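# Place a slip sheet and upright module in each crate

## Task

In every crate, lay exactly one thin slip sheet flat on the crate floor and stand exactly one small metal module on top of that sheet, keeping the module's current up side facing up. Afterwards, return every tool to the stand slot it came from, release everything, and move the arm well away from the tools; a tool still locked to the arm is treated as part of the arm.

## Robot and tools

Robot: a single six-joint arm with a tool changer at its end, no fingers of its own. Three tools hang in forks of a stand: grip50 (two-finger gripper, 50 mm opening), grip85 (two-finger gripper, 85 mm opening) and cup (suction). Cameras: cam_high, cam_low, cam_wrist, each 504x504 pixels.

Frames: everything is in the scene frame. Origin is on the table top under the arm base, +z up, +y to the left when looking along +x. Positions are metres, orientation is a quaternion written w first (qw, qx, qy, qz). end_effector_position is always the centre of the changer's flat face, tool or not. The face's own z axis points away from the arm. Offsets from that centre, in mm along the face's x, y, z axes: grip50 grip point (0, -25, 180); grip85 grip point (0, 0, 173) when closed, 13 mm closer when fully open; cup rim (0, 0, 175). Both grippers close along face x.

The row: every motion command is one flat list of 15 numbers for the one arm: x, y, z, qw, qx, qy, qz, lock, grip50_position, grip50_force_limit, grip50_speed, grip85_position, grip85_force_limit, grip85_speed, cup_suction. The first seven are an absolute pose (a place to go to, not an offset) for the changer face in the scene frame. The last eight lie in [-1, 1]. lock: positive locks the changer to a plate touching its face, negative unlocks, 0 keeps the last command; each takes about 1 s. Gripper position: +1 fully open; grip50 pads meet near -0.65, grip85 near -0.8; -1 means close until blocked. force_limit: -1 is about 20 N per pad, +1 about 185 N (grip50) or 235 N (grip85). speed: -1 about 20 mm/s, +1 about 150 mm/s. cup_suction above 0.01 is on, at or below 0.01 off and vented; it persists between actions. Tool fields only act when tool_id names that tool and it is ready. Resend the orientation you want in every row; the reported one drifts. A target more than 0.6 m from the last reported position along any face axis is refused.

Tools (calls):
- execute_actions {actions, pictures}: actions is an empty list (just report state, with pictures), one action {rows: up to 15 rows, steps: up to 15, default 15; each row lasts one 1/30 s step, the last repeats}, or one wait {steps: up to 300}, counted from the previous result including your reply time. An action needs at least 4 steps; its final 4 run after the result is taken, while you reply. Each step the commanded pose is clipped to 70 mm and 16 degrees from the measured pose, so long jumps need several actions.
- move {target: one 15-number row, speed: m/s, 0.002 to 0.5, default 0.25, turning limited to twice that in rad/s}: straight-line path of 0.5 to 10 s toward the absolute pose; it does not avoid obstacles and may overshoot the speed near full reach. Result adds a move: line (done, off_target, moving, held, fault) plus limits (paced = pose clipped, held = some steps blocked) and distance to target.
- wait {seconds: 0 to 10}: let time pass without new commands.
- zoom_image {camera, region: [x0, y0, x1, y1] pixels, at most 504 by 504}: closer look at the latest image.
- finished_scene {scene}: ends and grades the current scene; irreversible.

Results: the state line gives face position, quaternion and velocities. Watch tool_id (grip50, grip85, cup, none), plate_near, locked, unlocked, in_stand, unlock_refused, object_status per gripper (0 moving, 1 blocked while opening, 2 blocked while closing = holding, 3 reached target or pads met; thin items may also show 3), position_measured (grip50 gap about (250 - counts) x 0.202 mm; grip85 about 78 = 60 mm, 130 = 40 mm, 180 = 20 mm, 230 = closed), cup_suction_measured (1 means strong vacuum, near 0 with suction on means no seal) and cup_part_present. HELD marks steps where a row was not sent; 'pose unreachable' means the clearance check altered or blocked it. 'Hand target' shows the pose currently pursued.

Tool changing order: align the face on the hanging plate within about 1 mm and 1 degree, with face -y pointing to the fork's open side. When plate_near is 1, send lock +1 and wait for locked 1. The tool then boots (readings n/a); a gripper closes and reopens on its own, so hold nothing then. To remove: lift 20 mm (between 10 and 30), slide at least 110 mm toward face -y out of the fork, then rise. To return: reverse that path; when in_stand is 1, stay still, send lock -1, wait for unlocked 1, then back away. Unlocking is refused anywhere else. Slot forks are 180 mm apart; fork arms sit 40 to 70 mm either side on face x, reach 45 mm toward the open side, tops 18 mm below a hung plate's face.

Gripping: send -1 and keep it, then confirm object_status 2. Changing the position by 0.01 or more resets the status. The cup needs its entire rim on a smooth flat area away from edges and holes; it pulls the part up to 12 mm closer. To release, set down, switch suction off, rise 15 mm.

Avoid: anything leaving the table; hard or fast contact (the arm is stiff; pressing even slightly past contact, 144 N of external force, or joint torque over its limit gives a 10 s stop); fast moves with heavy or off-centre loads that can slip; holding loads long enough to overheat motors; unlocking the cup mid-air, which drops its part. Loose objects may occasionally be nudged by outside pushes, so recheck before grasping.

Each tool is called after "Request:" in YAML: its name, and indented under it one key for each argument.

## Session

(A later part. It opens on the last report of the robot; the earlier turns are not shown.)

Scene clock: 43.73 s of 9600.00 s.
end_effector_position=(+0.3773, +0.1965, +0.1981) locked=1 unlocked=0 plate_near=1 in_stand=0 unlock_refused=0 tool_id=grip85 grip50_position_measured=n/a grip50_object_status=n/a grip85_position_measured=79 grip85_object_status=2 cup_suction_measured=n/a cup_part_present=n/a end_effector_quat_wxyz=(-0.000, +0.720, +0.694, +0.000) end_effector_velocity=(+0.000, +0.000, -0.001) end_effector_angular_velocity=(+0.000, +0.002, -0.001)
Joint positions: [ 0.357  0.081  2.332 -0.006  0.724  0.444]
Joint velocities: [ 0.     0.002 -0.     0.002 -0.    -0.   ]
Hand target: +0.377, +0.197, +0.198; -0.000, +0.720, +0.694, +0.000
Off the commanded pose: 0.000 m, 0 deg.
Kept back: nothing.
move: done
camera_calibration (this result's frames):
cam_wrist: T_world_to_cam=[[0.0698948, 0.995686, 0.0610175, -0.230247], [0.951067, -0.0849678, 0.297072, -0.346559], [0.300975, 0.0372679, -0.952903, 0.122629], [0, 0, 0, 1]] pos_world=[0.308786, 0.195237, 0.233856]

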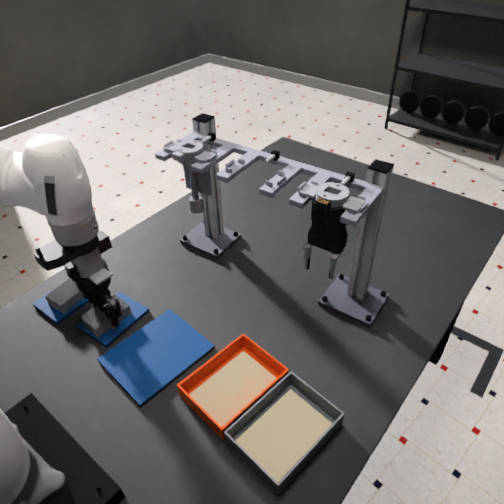

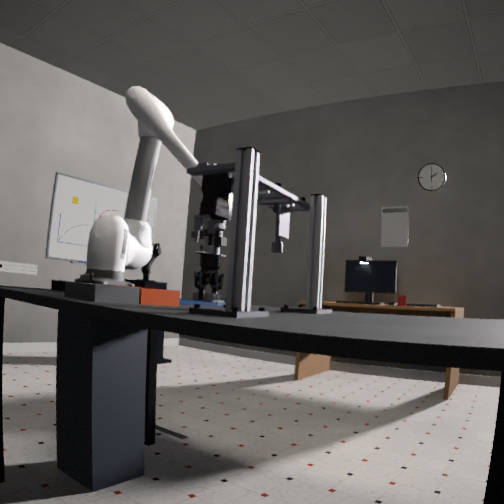

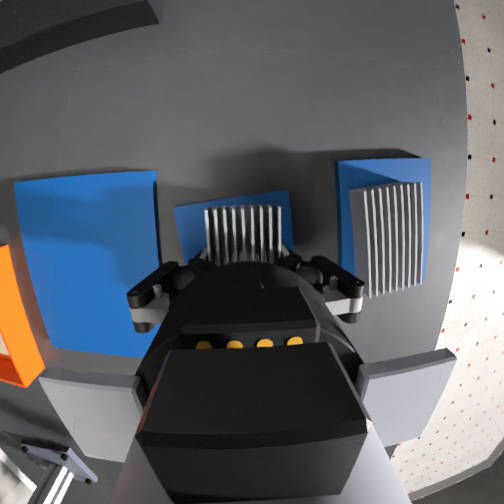

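Request:
move:
  target: [0.3773, 0.1965, 0.215, 0, 0.7200, 0.6940, 0, 0, 1, 0, 0, -1, -0.7, -1.0, 0]
  speed: 0.08

Request:
move:
  target: [0.4289, -0.1702, 0.248, 0, 0.7443, 0.6678, 0, 0, 1, 0, 0, -1, -0.7, -1.0, 0]
  speed: 0.4

Request:
move:
  target: [0.4289, -0.1702, 0.196, 0, 0.7443, 0.6678, 0, 0, 1, 0, 0, -1, -0.7, -1.0, 0]
  speed: 0.07

Request:
zoom_image:
  camera: "cam_wrist"
  region: [160, 150, 320, 270]

Scene clock: 45.13 s of 9600.00 s.
end_effector_position=(+0.3773, +0.1965, +0.2150) locked=1 unlocked=0 plate_near=1 in_stand=0 unlock_refused=0 tool_id=grip85 grip50_position_measured=n/a grip50_object_status=n/a grip85_position_measured=79 grip85_object_status=2 cup_suction_measured=n/a cup_part_present=n/a end_effector_quat_wxyz=(-0.000, +0.720, +0.694, -0.000) end_effector_velocity=(-0.000, +0.000, +0.000) end_effector_angular_velocity=(+0.001, +0.000, -0.001)
Joint positions: [ 0.357  0.053  2.318 -0.006  0.766  0.444]
Joint velocities: [ 0.    -0.    -0.     0.002  0.    -0.   ]
Hand target: +0.377, +0.196, +0.215; -0.000, +0.720, +0.694, +0.000
Off the commanded pose: 0.000 m, 0 deg.
Kept back: nothing.
move: done
camera_calibration (this result's frames):
cam_wrist: T_world_to_cam=[[0.0698587, 0.995693, 0.0609578, -0.231222], [0.9511, -0.0849118, 0.296983, -0.351573], [0.30088, 0.0372301, -0.952935, 0.138844], [0, 0, 0, 1]] pos_world=[0.308759, 0.195204, 0.250816]

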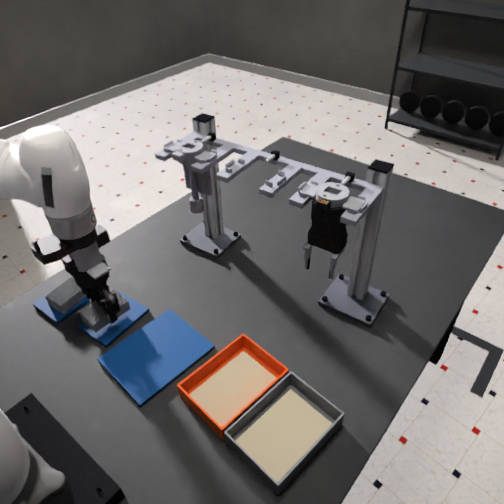

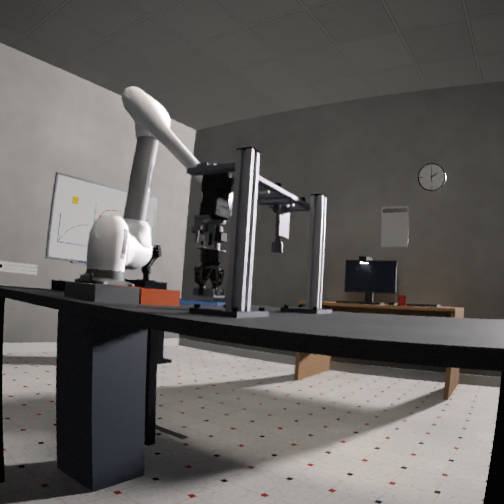

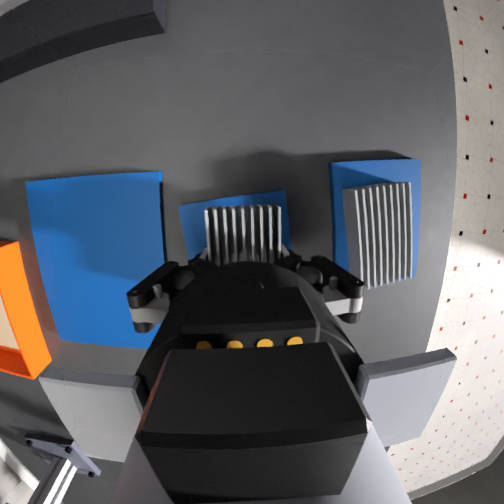

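Scene clock: 46.53 s of 9600.00 s.
end_effector_position=(+0.4287, -0.1707, +0.2481) locked=1 unlocked=0 plate_near=1 in_stand=0 unlock_refused=0 tool_id=grip85 grip50_position_measured=n/a grip50_object_status=n/a grip85_position_measured=79 grip85_object_status=2 cup_suction_measured=n/a cup_part_present=n/a end_effector_quat_wxyz=(+0.001, +0.744, +0.668, -0.000) end_effector_velocity=(+0.000, -0.000, -0.000) end_effector_angular_velocity=(-0.000, +0.001, +0.000)
Joint positions: [-0.5    0.057  2.229 -0.     0.847 -0.346]
Joint velocities: [ 0.     0.001 -0.001 -0.001 -0.     0.   ]
Hand target: +0.429, -0.171, +0.248; +0.001, +0.744, +0.668, -0.000
Off the commanded pose: 0.001 m, 0 deg.
Kept back: nothing.
move: done
camera_calibration (this result's frames):
cam_wrist: T_world_to_cam=[[0.14063, 0.988275, 0.059455, 0.0975223], [0.9424, -0.152026, 0.297944, -0.449502], [0.30349, 0.0141305, -0.95273, 0.163459], [0, 0, 0, 1]] pos_world=[0.360288, -0.167025, 0.283861]

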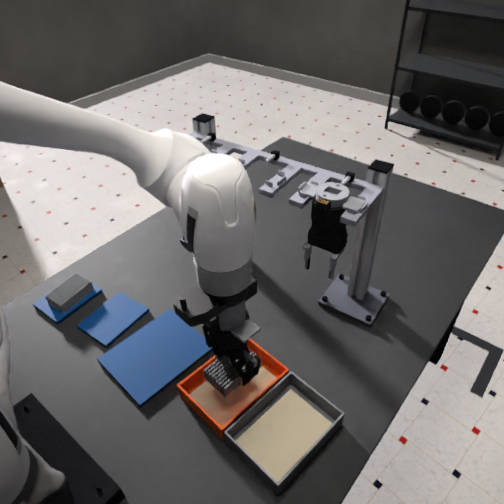

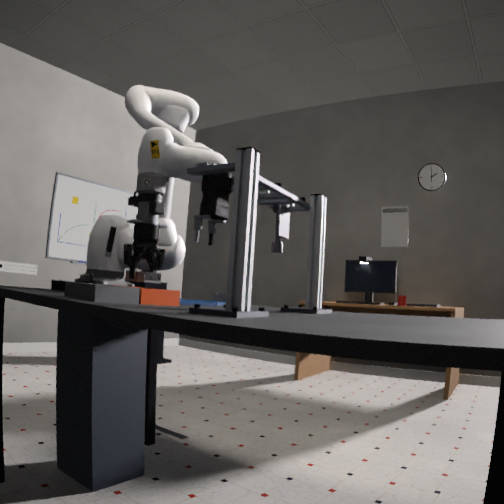

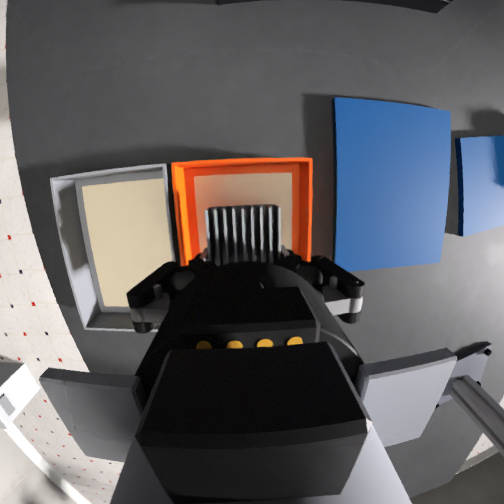

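Scene clock: 47.57 s of 9600.00 s.
end_effector_position=(+0.4290, -0.1703, +0.1960) locked=1 unlocked=0 plate_near=1 in_stand=0 unlock_refused=0 tool_id=grip85 grip50_position_measured=n/a grip50_object_status=n/a grip85_position_measured=79 grip85_object_status=2 cup_suction_measured=n/a cup_part_present=n/a end_effector_quat_wxyz=(+0.000, +0.744, +0.668, -0.000) end_effector_velocity=(-0.000, -0.000, +0.000) end_effector_angular_velocity=(-0.001, +0.000, +0.001)
Joint positions: [-0.499  0.134  2.272  0.001  0.729 -0.346]
Joint velocities: [-0.    -0.    -0.    -0.001  0.    -0.   ]
Hand target: +0.429, -0.170, +0.196; +0.000, +0.744, +0.668, -0.000
Off the commanded pose: 0.000 m, 0 deg.
Kept back: nothing.
move: done
camera_calibration (this result's frames):
cam_wrist: T_world_to_cam=[[0.140891, 0.988154, 0.0608367, 0.0997589], [0.942575, -0.152681, 0.297054, -0.434191], [0.302823, 0.015491, -0.952921, 0.114227], [0, 0, 0, 1]] pos_world=[0.360612, -0.166639, 0.231758]

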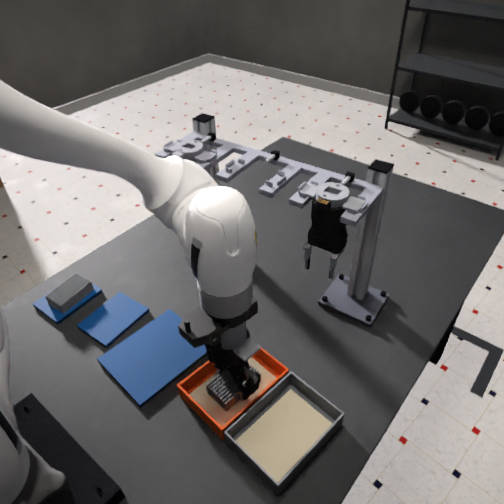

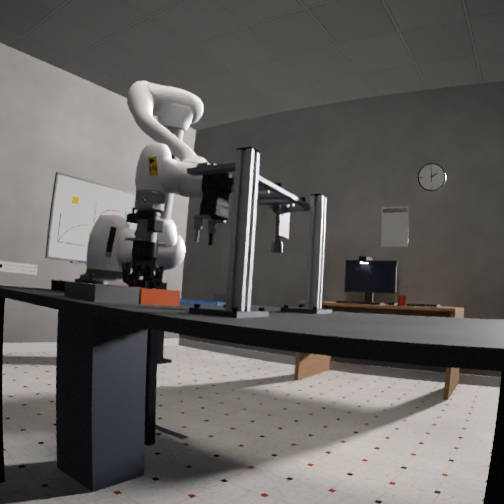

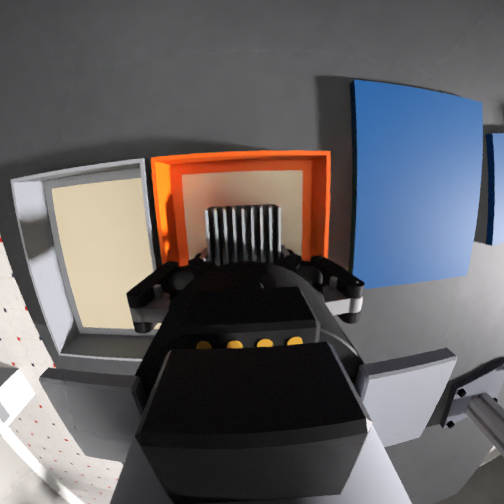

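Region (160, 150, 320, 270) of cam_wrist's 504x504 image, scaled by 3.150, with more detail than that image has; it fills the top 378 rows of this view, and the rest is white.

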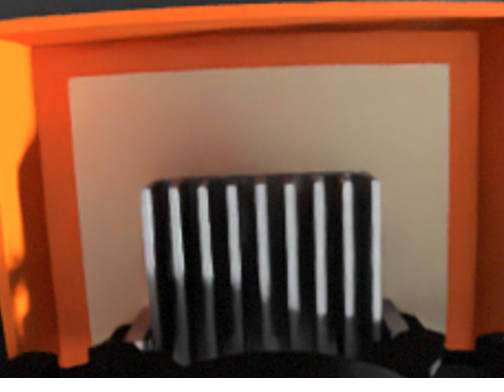

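Request:
move:
  target: [0.4289, -0.1702, 0.196, 0, 0.7443, 0.6678, 0, 0, 1, 0, 0, 0.6, -0.7, -0.6, 0]
  speed: 0.015

Request:
zoom_image:
  camera: "cam_wrist"
  region: [160, 150, 320, 270]

Request:
move:
  target: [0.4289, -0.1702, 0.232, 0, 0.7443, 0.6678, 0, 0, 1, 0, 0, 0.6, -0.7, -0.6, 0]
  speed: 0.15

Request:
move:
  target: [0.364, 0.332, 0.24, 0, 0.6730, 0.7396, 0, 0, 1, 0, 0, 1, -0.7, 0.5, 0]
  speed: 0.45

Request:
zoom_image:
  camera: "cam_wrist"
  region: [160, 150, 320, 270]

Scene clock: 48.53 s of 9600.00 s.
end_effector_position=(+0.4289, -0.1702, +0.1960) locked=1 unlocked=0 plate_near=1 in_stand=0 unlock_refused=0 tool_id=grip85 grip50_position_measured=n/a grip50_object_status=n/a grip85_position_measured=53 grip85_object_status=3 cup_suction_measured=n/a cup_part_present=n/a end_effector_quat_wxyz=(-0.000, +0.744, +0.668, -0.000) end_effector_velocity=(-0.000, -0.000, -0.001) end_effector_angular_velocity=(+0.001, +0.002, -0.001)
Joint positions: [-0.499  0.134  2.272  0.001  0.729 -0.346]
Joint velocities: [-0.001  0.002 -0.     0.     0.    -0.   ]
Hand target: +0.429, -0.170, +0.196; -0.000, +0.744, +0.668, +0.000
Off the commanded pose: 0.000 m, 0 deg.
Kept back: nothing.
move: done
camera_calibration (this result's frames):
cam_wrist: T_world_to_cam=[[0.140772, 0.988164, 0.0609519, 0.0997264], [0.942607, -0.152601, 0.296993, -0.434058], [0.302779, 0.0156455, -0.952932, 0.114334], [0, 0, 0, 1]] pos_world=[0.36049, -0.166572, 0.231786]

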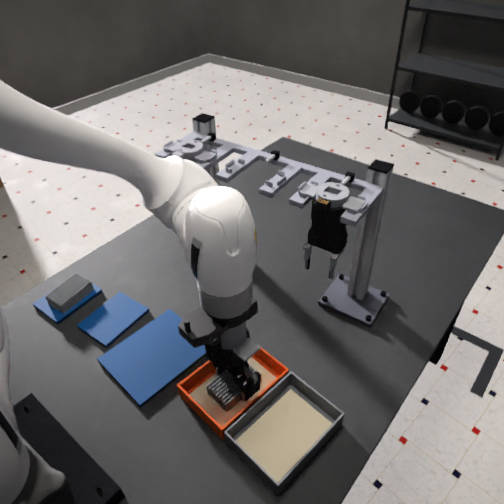

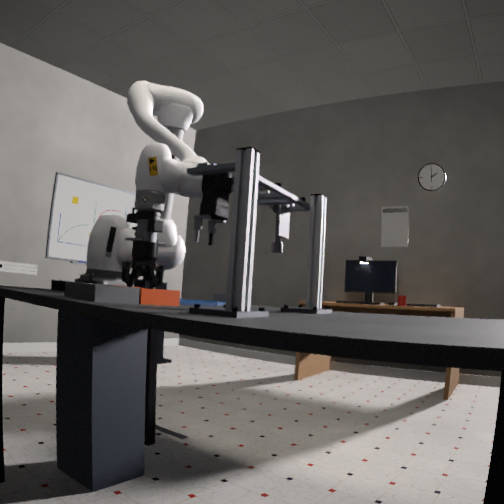

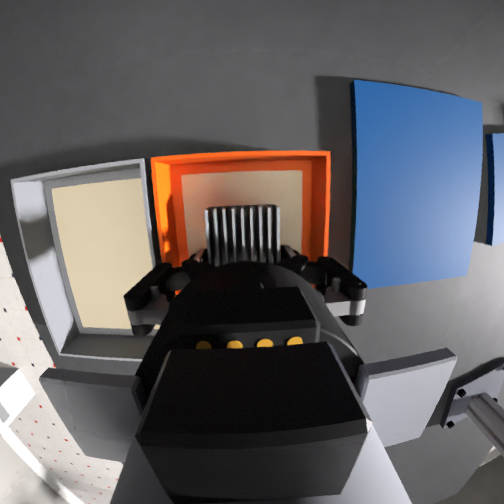

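Region (160, 150, 320, 270) of cam_wrist's 504x504 image, scaled by 3.150, with more detail than that image has; it fills the top 378 rows of this view, and the rest is white.

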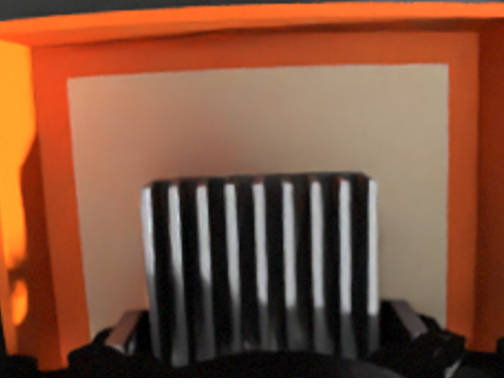

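Scene clock: 49.23 s of 9600.00 s.
end_effector_position=(+0.4288, -0.1701, +0.2320) locked=1 unlocked=0 plate_near=1 in_stand=0 unlock_refused=0 tool_id=grip85 grip50_position_measured=n/a grip50_object_status=n/a grip85_position_measured=53 grip85_object_status=3 cup_suction_measured=n/a cup_part_present=n/a end_effector_quat_wxyz=(-0.000, +0.744, +0.668, +0.000) end_effector_velocity=(+0.000, -0.000, +0.000) end_effector_angular_velocity=(+0.000, -0.000, -0.001)
Joint positions: [-0.499  0.08   2.243  0.001  0.812 -0.346]
Joint velocities: [-0.     0.    -0.001  0.    -0.     0.   ]
Hand target: +0.429, -0.170, +0.232; -0.000, +0.744, +0.668, +0.000
Off the commanded pose: 0.000 m, 0 deg.
Kept back: nothing.
move: done
camera_calibration (this result's frames):
cam_wrist: T_world_to_cam=[[0.140632, 0.988178, 0.0610411, 0.097488], [0.942624, -0.152495, 0.296994, -0.444659], [0.302791, 0.015772, -0.952926, 0.148711], [0, 0, 0, 1]] pos_world=[0.360408, -0.166489, 0.26782]

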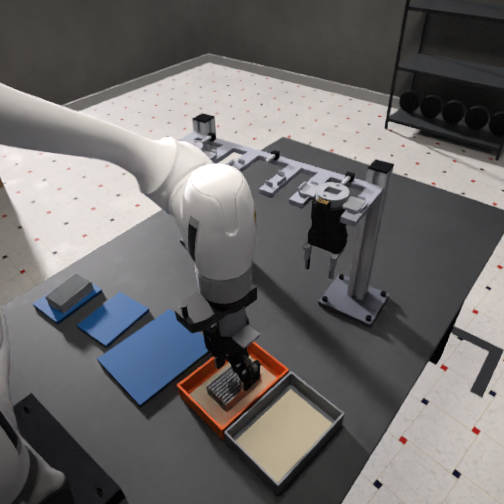

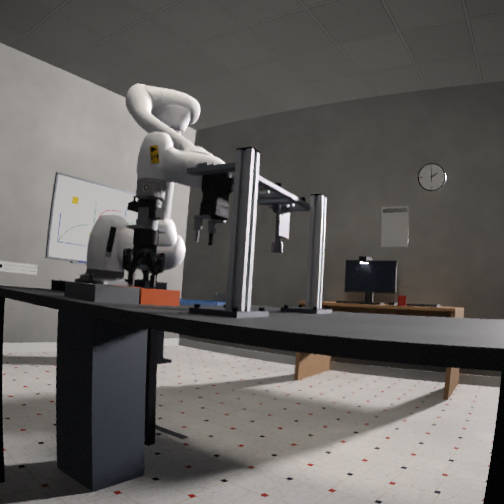

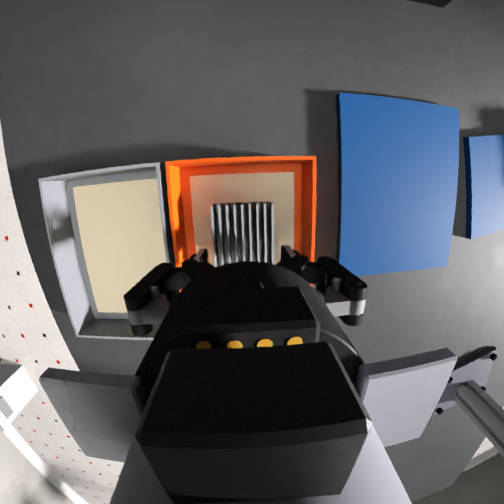

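Scene clock: 50.87 s of 9600.00 s.
end_effector_position=(+0.3639, +0.3326, +0.2401) locked=1 unlocked=0 plate_near=1 in_stand=0 unlock_refused=0 tool_id=grip85 grip50_position_measured=n/a grip50_object_status=n/a grip85_position_measured=3 grip85_object_status=3 cup_suction_measured=n/a cup_part_present=n/a end_effector_quat_wxyz=(-0.001, +0.673, +0.740, +0.000) end_effector_velocity=(+0.000, +0.000, -0.001) end_effector_angular_velocity=(-0.000, +0.001, -0.002)
Joint positions: [ 0.628  0.119  2.181 -0.004  0.837  0.583]
Joint velocities: [-0.     0.002 -0.001  0.001 -0.     0.001]
Hand target: +0.364, +0.333, +0.240; -0.001, +0.673, +0.740, +0.000
Off the commanded pose: 0.001 m, 0 deg.
Kept back: nothing.
move: done; limits=paced
camera_calibration (this result's frames):
cam_wrist: T_world_to_cam=[[-0.0607419, 0.996164, 0.0629933, -0.320493], [0.954394, 0.0394817, 0.295929, -0.377116], [0.292306, 0.0780957, -0.953131, 0.151237], [0, 0, 0, 1]] pos_world=[0.296243, 0.322342, 0.275937]

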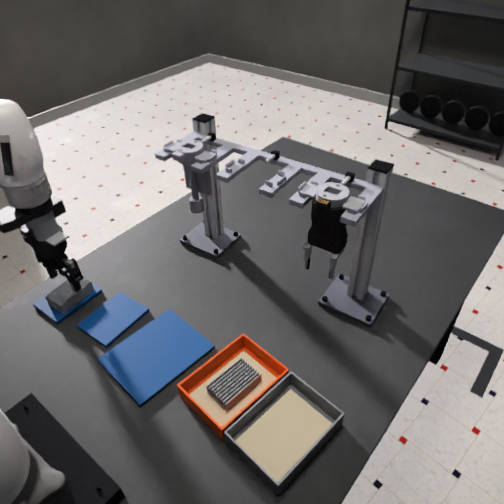

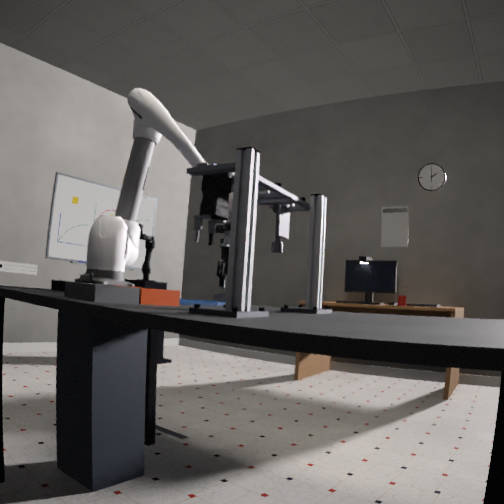

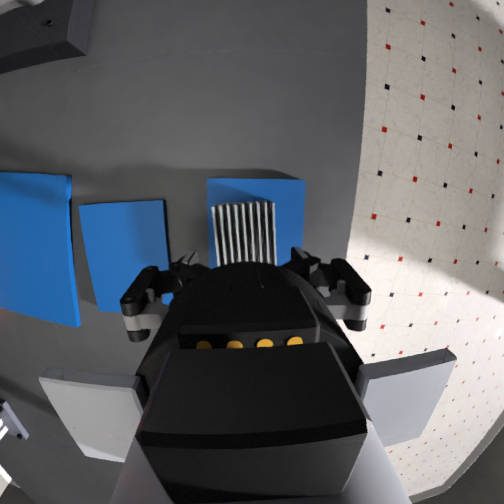

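Region (160, 150, 320, 270) of cam_wrist's 504x504 image, scaled by 3.150, with more detail than that image has; it fills the top 378 rows of this view, and the rest is white.

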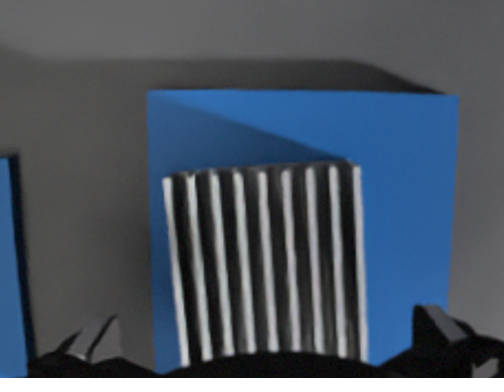

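Request:
move:
  target: [0.3647, 0.3347, 0.198, 0, 0.6607, 0.7507, 0, 0, 1, 0, 0, 0.7, -0.7, 0.0, 0]
  speed: 0.08

Request:
zoom_image:
  camera: "cam_wrist"
  region: [160, 150, 320, 270]

Scene clock: 52.00 s of 9600.00 s.
end_effector_position=(+0.3648, +0.3348, +0.1980) locked=1 unlocked=0 plate_near=1 in_stand=0 unlock_refused=0 tool_id=grip85 grip50_position_measured=n/a grip50_object_status=n/a grip85_position_measured=41 grip85_object_status=3 cup_suction_measured=n/a cup_part_present=n/a end_effector_quat_wxyz=(+0.000, +0.661, +0.751, +0.000) end_effector_velocity=(+0.000, -0.000, -0.001) end_effector_angular_velocity=(-0.001, +0.001, +0.002)
Joint positions: [ 0.631  0.181  2.211 -0.008  0.746  0.555]
Joint velocities: [-0.     0.001  0.     0.    -0.    -0.002]
Hand target: +0.365, +0.335, +0.198; +0.000, +0.661, +0.751, -0.000
Off the commanded pose: 0.000 m, 0 deg.
Kept back: nothing.
move: done
camera_calibration (this result's frames):
cam_wrist: T_world_to_cam=[[-0.0937212, 0.993736, 0.0608723, -0.306655], [0.952155, 0.0715998, 0.29711, -0.375723], [0.29089, 0.0858053, -0.952901, 0.108588], [0, 0, 0, 1]] pos_world=[0.29742, 0.322319, 0.233771]

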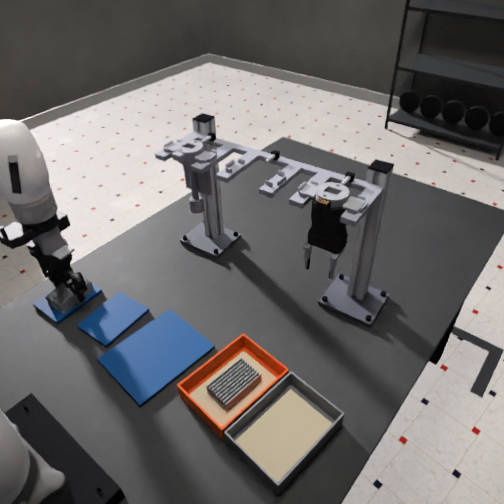

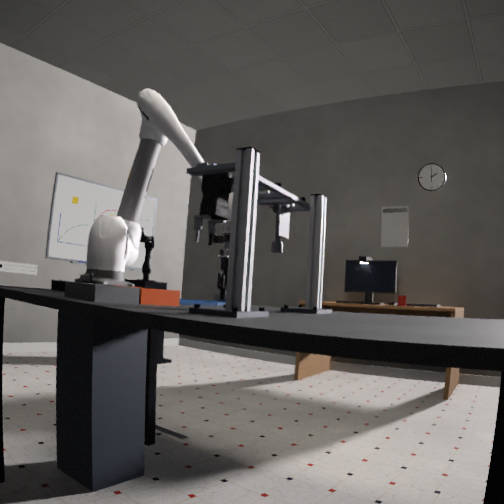

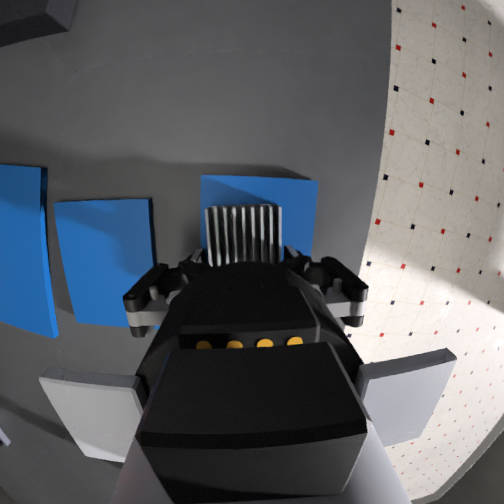

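Region (160, 150, 320, 270) of cam_wrist's 504x504 image, scaled by 3.150, with more detail than that image has; it fills the top 378 rows of this view, and the rest is white.

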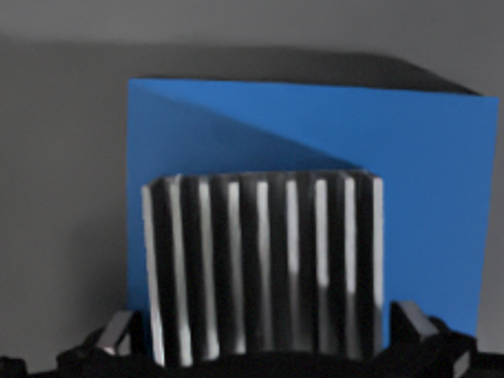

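Well centred. Close slowly.

Request:
move:
  target: [0.3647, 0.3349, 0.198, 0, 0.6607, 0.7507, 0, 0, 1, 0, 0, -1, -0.7, -1.0, 0]
  speed: 0.02

Scene clock: 55.47 s of 9600.00 s.
end_effector_position=(+0.3648, +0.3350, +0.1981) locked=1 unlocked=0 plate_near=1 in_stand=0 unlock_refused=0 tool_id=grip85 grip50_position_measured=n/a grip50_object_status=n/a grip85_position_measured=79 grip85_object_status=2 cup_suction_measured=n/a cup_part_present=n/a end_effector_quat_wxyz=(-0.000, +0.661, +0.751, +0.000) end_effector_velocity=(+0.000, +0.000, -0.001) end_effector_angular_velocity=(-0.000, +0.001, -0.000)
Joint positions: [ 0.631  0.181  2.21  -0.008  0.746  0.556]
Joint velocities: [-0.     0.001  0.     0.001 -0.001 -0.   ]
Hand target: +0.365, +0.335, +0.198; -0.000, +0.661, +0.751, -0.000
Off the commanded pose: 0.000 m, 0 deg.
Kept back: nothing.
move: done
camera_calibration (this result's frames):
cam_wrist: T_world_to_cam=[[-0.0937364, 0.993722, 0.0610716, -0.306941], [0.952169, 0.0715593, 0.297076, -0.375736], [0.290841, 0.0859973, -0.952899, 0.10862], [0, 0, 0, 1]] pos_world=[0.297402, 0.32256, 0.233871]

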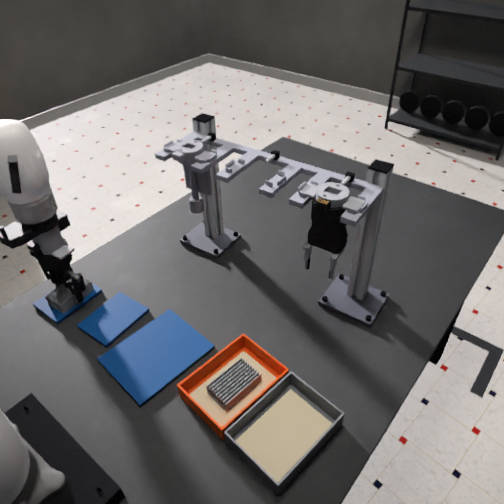

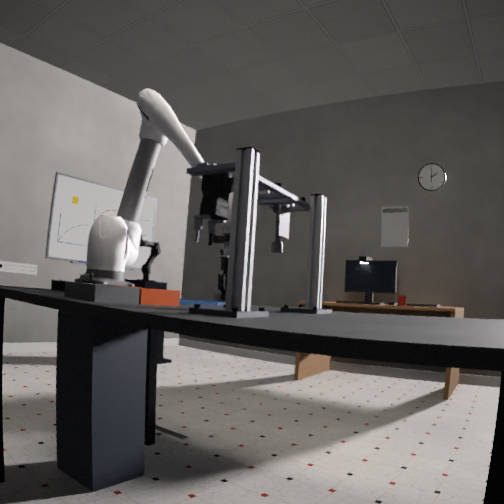

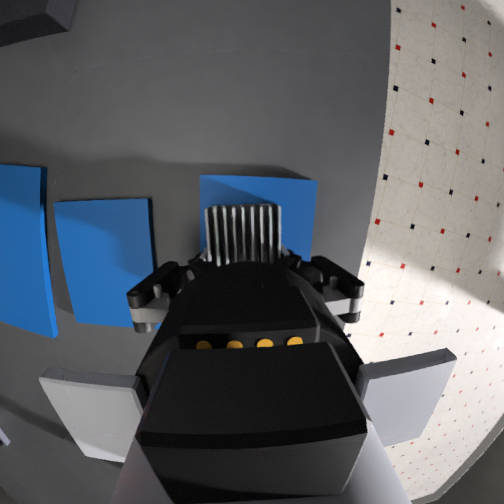

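Request:
execute_actions:
  actions: []

Scene clock: 55.80 s of 9600.00 s.
end_effector_position=(+0.3647, +0.3349, +0.1980) locked=1 unlocked=0 plate_near=1 in_stand=0 unlock_refused=0 tool_id=grip85 grip50_position_measured=n/a grip50_object_status=n/a grip85_position_measured=79 grip85_object_status=2 cup_suction_measured=n/a cup_part_present=n/a end_effector_quat_wxyz=(+0.000, +0.661, +0.751, +0.000) end_effector_velocity=(-0.000, -0.000, -0.000) end_effector_angular_velocity=(+0.000, +0.001, -0.001)
Joint positions: [ 0.631  0.181  2.21  -0.008  0.746  0.556]
Joint velocities: [-0.     0.     0.     0.001  0.    -0.001]
Hand target: +0.365, +0.335, +0.198; -0.000, +0.661, +0.751, -0.000
Off the commanded pose: 0.000 m, 0 deg.
Kept back: nothing.
Steps of this call (steps 1 to 10: nothing new was sent). Readings (end_effector_position | what the end effector reports):
1: (+0.3648, +0.3350, +0.1981) | locked=1 unlocked=0 plate_near=1 in_stand=0 unlock_refused=0 tool_id=grip85 grip50_position_measured=n/a grip50_object_status=n/a grip85_position_measured=79 grip85_object_status=2 cup_suction_measured=n/a cup_part_present=n/a
2: (+0.3648, +0.3350, +0.1981) | locked=1 unlocked=0 plate_near=1 in_stand=0 unlock_refused=0 tool_id=grip85 grip50_position_measured=n/a grip50_object_status=n/a grip85_position_measured=79 grip85_object_status=2 cup_suction_measured=n/a cup_part_present=n/a
4: (+0.3648, +0.3350, +0.1981) | locked=1 unlocked=0 plate_near=1 in_stand=0 unlock_refused=0 tool_id=grip85 grip50_position_measured=n/a grip50_object_status=n/a grip85_position_measured=79 grip85_object_status=2 cup_suction_measured=n/a cup_part_present=n/a
8: (+0.3647, +0.3350, +0.1980) | locked=1 unlocked=0 plate_near=1 in_stand=0 unlock_refused=0 tool_id=grip85 grip50_position_measured=n/a grip50_object_status=n/a grip85_position_measured=79 grip85_object_status=2 cup_suction_measured=n/a cup_part_present=n/a
10: the state above
camera_calibration (this result's frames):
cam_wrist: T_world_to_cam=[[-0.0938171, 0.993719, 0.0610022, -0.306839], [0.952147, 0.0716525, 0.297124, -0.375708], [0.290886, 0.0859583, -0.952888, 0.108602], [0, 0, 0, 1]] pos_world=[0.297351, 0.322497, 0.233835]

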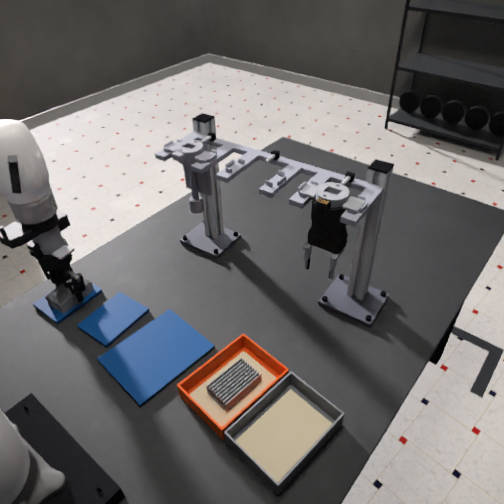

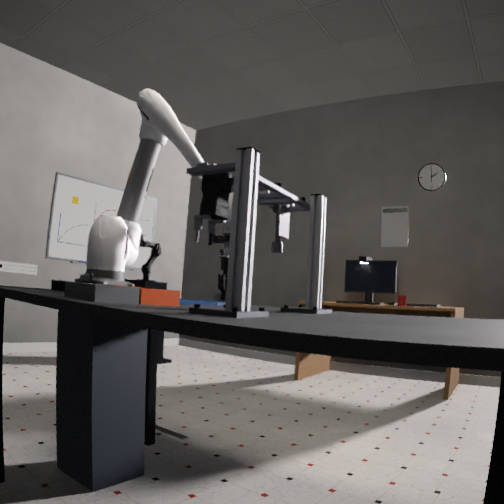

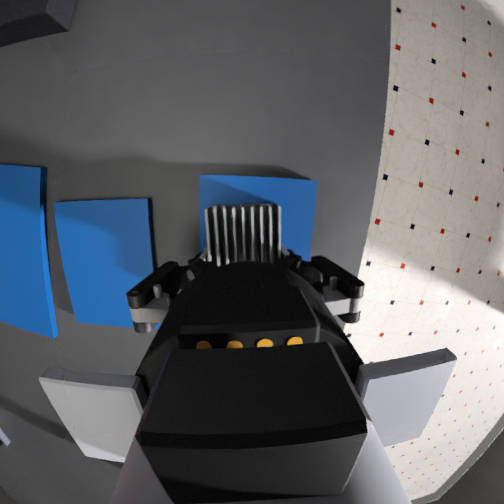

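Request:
move:
  target: [0.3665, 0.285, 0.24, 0, 0.6607, 0.7507, 0, 0, 1, 0, 0, -1, -0.7, -1.0, 0]
  speed: 0.15

Request:
move:
  target: [0.4134, -0.3118, 0.25, 0, 0.7461, 0.6659, 0, 0, 1, 0, 0, -1, -0.7, -1.0, 0]
  speed: 0.4

Scene clock: 57.47 s of 9600.00 s.
end_effector_position=(+0.3664, +0.2849, +0.2400) locked=1 unlocked=0 plate_near=1 in_stand=0 unlock_refused=0 tool_id=grip85 grip50_position_measured=n/a grip50_object_status=n/a grip85_position_measured=79 grip85_object_status=2 cup_suction_measured=n/a cup_part_present=n/a end_effector_quat_wxyz=(+0.000, +0.661, +0.751, -0.000) end_effector_velocity=(-0.000, -0.000, +0.000) end_effector_angular_velocity=(-0.000, -0.000, +0.000)
Joint positions: [ 0.545  0.076  2.231 -0.007  0.83   0.468]
Joint velocities: [-0.    -0.001  0.    -0.     0.001 -0.   ]
Hand target: +0.366, +0.285, +0.240; +0.000, +0.661, +0.751, +0.000
Off the commanded pose: 0.000 m, 0 deg.
Kept back: nothing.
move: done
camera_calibration (this result's frames):
cam_wrist: T_world_to_cam=[[-0.0938515, 0.993724, 0.0608614, -0.259475], [0.952155, 0.0717309, 0.297077, -0.38621], [0.290847, 0.0858307, -0.952912, 0.152418], [0, 0, 0, 1]] pos_world=[0.29905, 0.272467, 0.275767]

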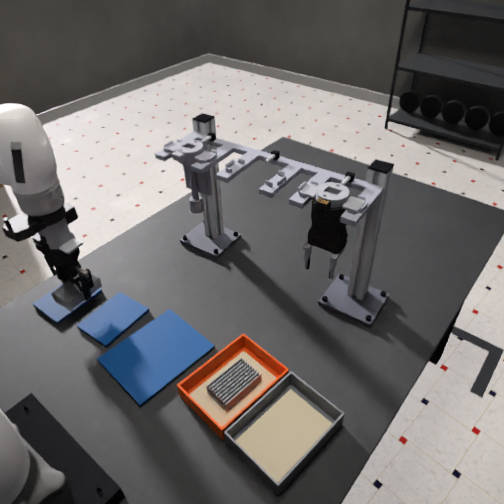

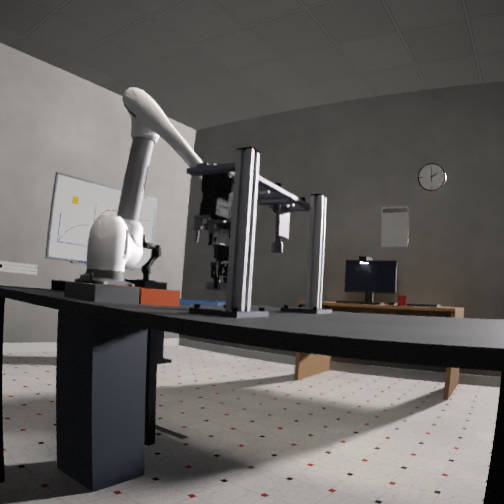

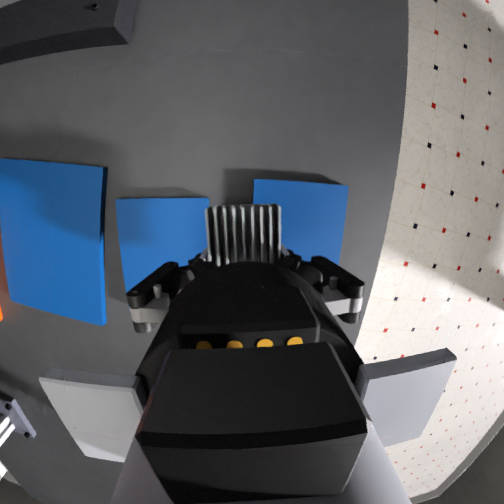

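Scene clock: 59.40 s of 9600.00 s.
end_effector_position=(+0.4132, -0.3125, +0.2501) locked=1 unlocked=0 plate_near=1 in_stand=0 unlock_refused=0 tool_id=grip85 grip50_position_measured=n/a grip50_object_status=n/a grip85_position_measured=79 grip85_object_status=2 cup_suction_measured=n/a cup_part_present=n/a end_effector_quat_wxyz=(+0.001, +0.746, +0.666, -0.000) end_effector_velocity=(+0.000, -0.001, -0.001) end_effector_angular_velocity=(+0.001, +0.002, +0.001)
Joint positions: [-0.762  0.139  2.13   0.002  0.864 -0.604]
Joint velocities: [-0.     0.003 -0.001 -0.001  0.    -0.   ]
Hand target: +0.413, -0.313, +0.250; +0.001, +0.746, +0.666, -0.000
Off the commanded pose: 0.001 m, 0 deg.
Kept back: nothing.
move: done
camera_calibration (this result's frames):
cam_wrist: T_world_to_cam=[[0.145848, 0.987566, 0.0586665, 0.237542], [0.941494, -0.156768, 0.298351, -0.458237], [0.303838, 0.0117202, -0.952651, 0.171175], [0, 0, 0, 1]] pos_world=[0.344773, -0.308431, 0.28585]

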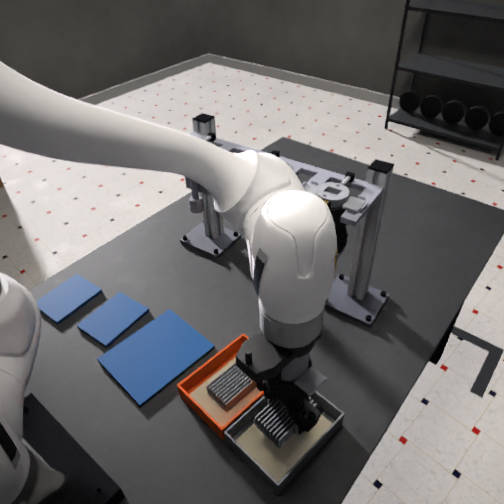

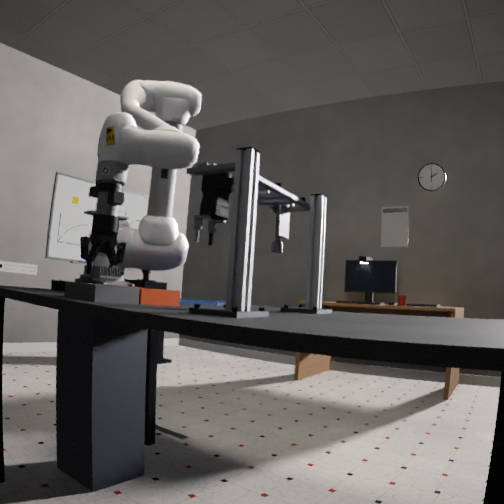

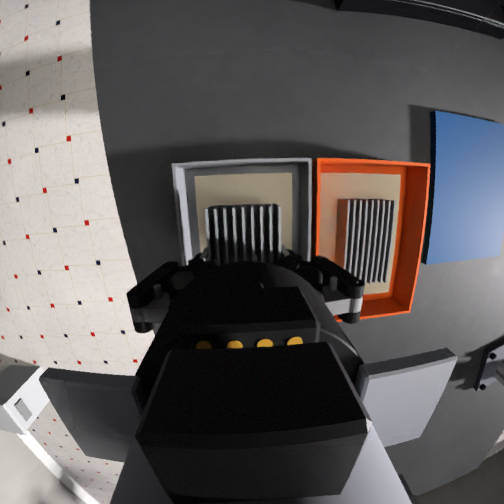

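Centred over the grey crate. Descending.

Request:
move:
  target: [0.4134, -0.3118, 0.1948, 0, 0.7461, 0.6659, 0, 0, 1, 0, 0, -1, -0.7, -1.0, 0]
  speed: 0.07

Scene clock: 60.70 s of 9600.00 s.
end_effector_position=(+0.4135, -0.3119, +0.1947) locked=1 unlocked=0 plate_near=1 in_stand=0 unlock_refused=0 tool_id=grip85 grip50_position_measured=n/a grip50_object_status=n/a grip85_position_measured=79 grip85_object_status=2 cup_suction_measured=n/a cup_part_present=n/a end_effector_quat_wxyz=(+0.000, +0.746, +0.666, -0.000) end_effector_velocity=(+0.000, +0.000, +0.000) end_effector_angular_velocity=(+0.001, -0.001, +0.001)
Joint positions: [-0.761  0.213  2.173  0.004  0.75  -0.604]
Joint velocities: [-0.    -0.    -0.     0.002  0.001 -0.002]
Hand target: +0.413, -0.312, +0.195; +0.000, +0.746, +0.666, -0.000
Off the commanded pose: 0.000 m, 0 deg.
Kept back: nothing.
move: done
camera_calibration (this result's frames):
cam_wrist: T_world_to_cam=[[0.14606, 0.987402, 0.060852, 0.239593], [0.941773, -0.157615, 0.297021, -0.442024], [0.30287, 0.0139259, -0.95293, 0.119471], [0, 0, 0, 1]] pos_world=[0.345107, -0.307908, 0.230558]

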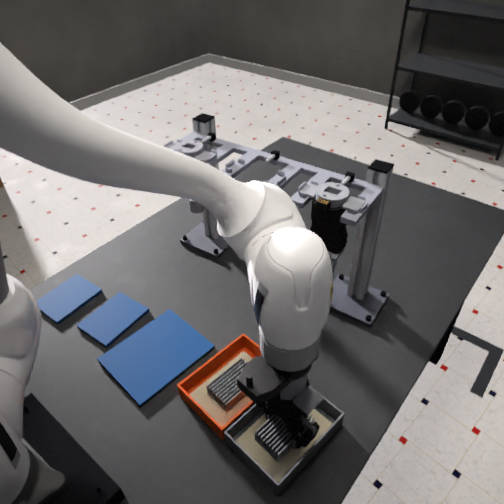

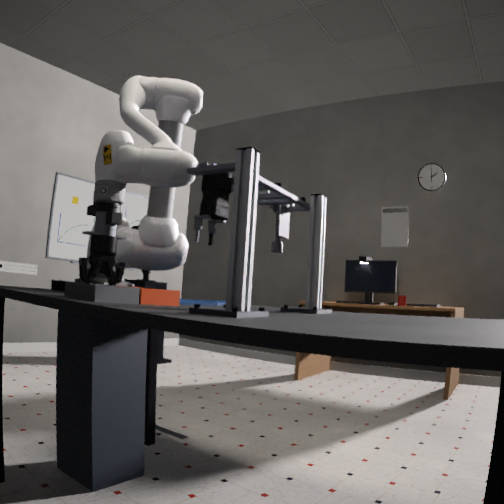

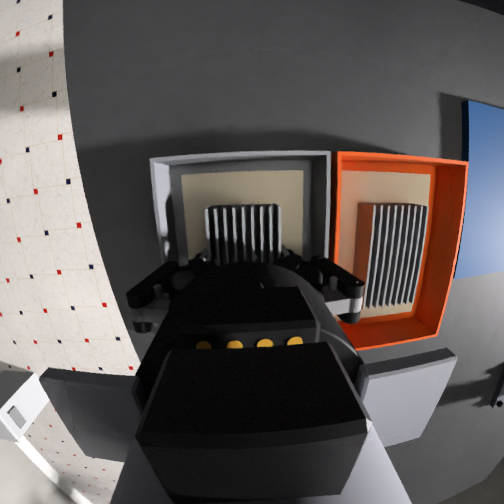

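Request:
execute_actions:
  actions:
    - {"rows": [[0.4134, -0.3118, 0.1948, 0, 0.7461, 0.6659, 0, 0, 1, 0, 0, 0.6, -0.7, -0.6, 0]], "steps": 15}

Request:
move:
  target: [0.4134, -0.3118, 0.235, 0, 0.7461, 0.6659, 0, 0, 1, 0, 0, 0.6, -0.7, -0.6, 0]
  speed: 0.15

Scene clock: 61.17 s of 9600.00 s.
end_effector_position=(+0.4134, -0.3118, +0.1947) locked=1 unlocked=0 plate_near=1 in_stand=0 unlock_refused=0 tool_id=grip85 grip50_position_measured=n/a grip50_object_status=n/a grip85_position_measured=54 grip85_object_status=0 cup_suction_measured=n/a cup_part_present=n/a end_effector_quat_wxyz=(-0.000, +0.746, +0.666, -0.000) end_effector_velocity=(+0.000, +0.000, +0.001) end_effector_angular_velocity=(-0.002, -0.001, -0.001)
Joint positions: [-0.761  0.213  2.173  0.004  0.75  -0.604]
Joint velocities: [ 0.    -0.002 -0.    -0.001 -0.     0.001]
Steps of this call (steps 1 to 3: nothing new was sent; steps 4 to 14: the first 11 steps of this action). Readings (end_effector_position | what the end effector reports):
4: (+0.4135, -0.3119, +0.1947) | locked=1 unlocked=0 plate_near=1 in_stand=0 unlock_refused=0 tool_id=grip85 grip50_position_measured=n/a grip50_object_status=n/a grip85_position_measured=79 grip85_object_status=0 cup_suction_measured=n/a cup_part_present=n/a
5: (+0.4135, -0.3119, +0.1947) | locked=1 unlocked=0 plate_near=1 in_stand=0 unlock_refused=0 tool_id=grip85 grip50_position_measured=n/a grip50_object_status=n/a grip85_position_measured=78 grip85_object_status=0 cup_suction_measured=n/a cup_part_present=n/a
7: (+0.4134, -0.3118, +0.1947) | locked=1 unlocked=0 plate_near=1 in_stand=0 unlock_refused=0 tool_id=grip85 grip50_position_measured=n/a grip50_object_status=n/a grip85_position_measured=72 grip85_object_status=0 cup_suction_measured=n/a cup_part_present=n/a
11: (+0.4134, -0.3118, +0.1947) | locked=1 unlocked=0 plate_near=1 in_stand=0 unlock_refused=0 tool_id=grip85 grip50_position_measured=n/a grip50_object_status=n/a grip85_position_measured=57 grip85_object_status=0 cup_suction_measured=n/a cup_part_present=n/a
14: the state above

Scene clock: 62.20 s of 9600.00 s.
end_effector_position=(+0.4133, -0.3117, +0.2350) locked=1 unlocked=0 plate_near=1 in_stand=0 unlock_refused=0 tool_id=grip85 grip50_position_measured=n/a grip50_object_status=n/a grip85_position_measured=53 grip85_object_status=3 cup_suction_measured=n/a cup_part_present=n/a end_effector_quat_wxyz=(-0.000, +0.746, +0.666, +0.000) end_effector_velocity=(+0.000, -0.000, -0.000) end_effector_angular_velocity=(+0.000, -0.000, +0.002)
Joint positions: [-0.761  0.158  2.143  0.004  0.834 -0.604]
Joint velocities: [-0.     0.    -0.     0.001 -0.    -0.003]
Hand target: +0.413, -0.312, +0.235; -0.000, +0.746, +0.666, +0.000
Off your previous action's commanded pose: 0.000 m, 0 deg at its last step (step 4 of this call).
Off the commanded pose: 0.000 m, 0 deg.
Kept back: nothing.
move: done
camera_calibration (this result's frames):
cam_wrist: T_world_to_cam=[[0.145737, 0.987439, 0.0610298, 0.237068], [0.941819, -0.157361, 0.297009, -0.453722], [0.302882, 0.0141938, -0.952922, 0.157961], [0, 0, 0, 1]] pos_world=[0.344931, -0.307731, 0.270816]

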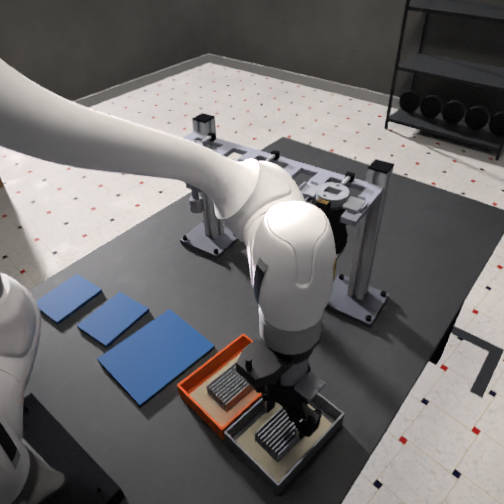

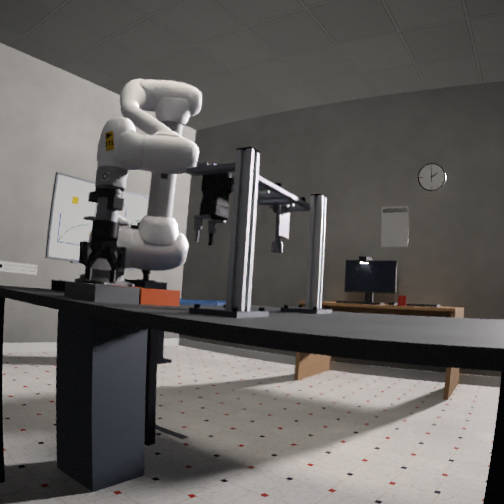

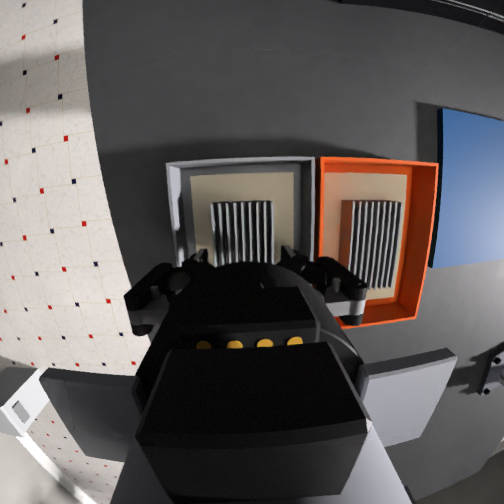

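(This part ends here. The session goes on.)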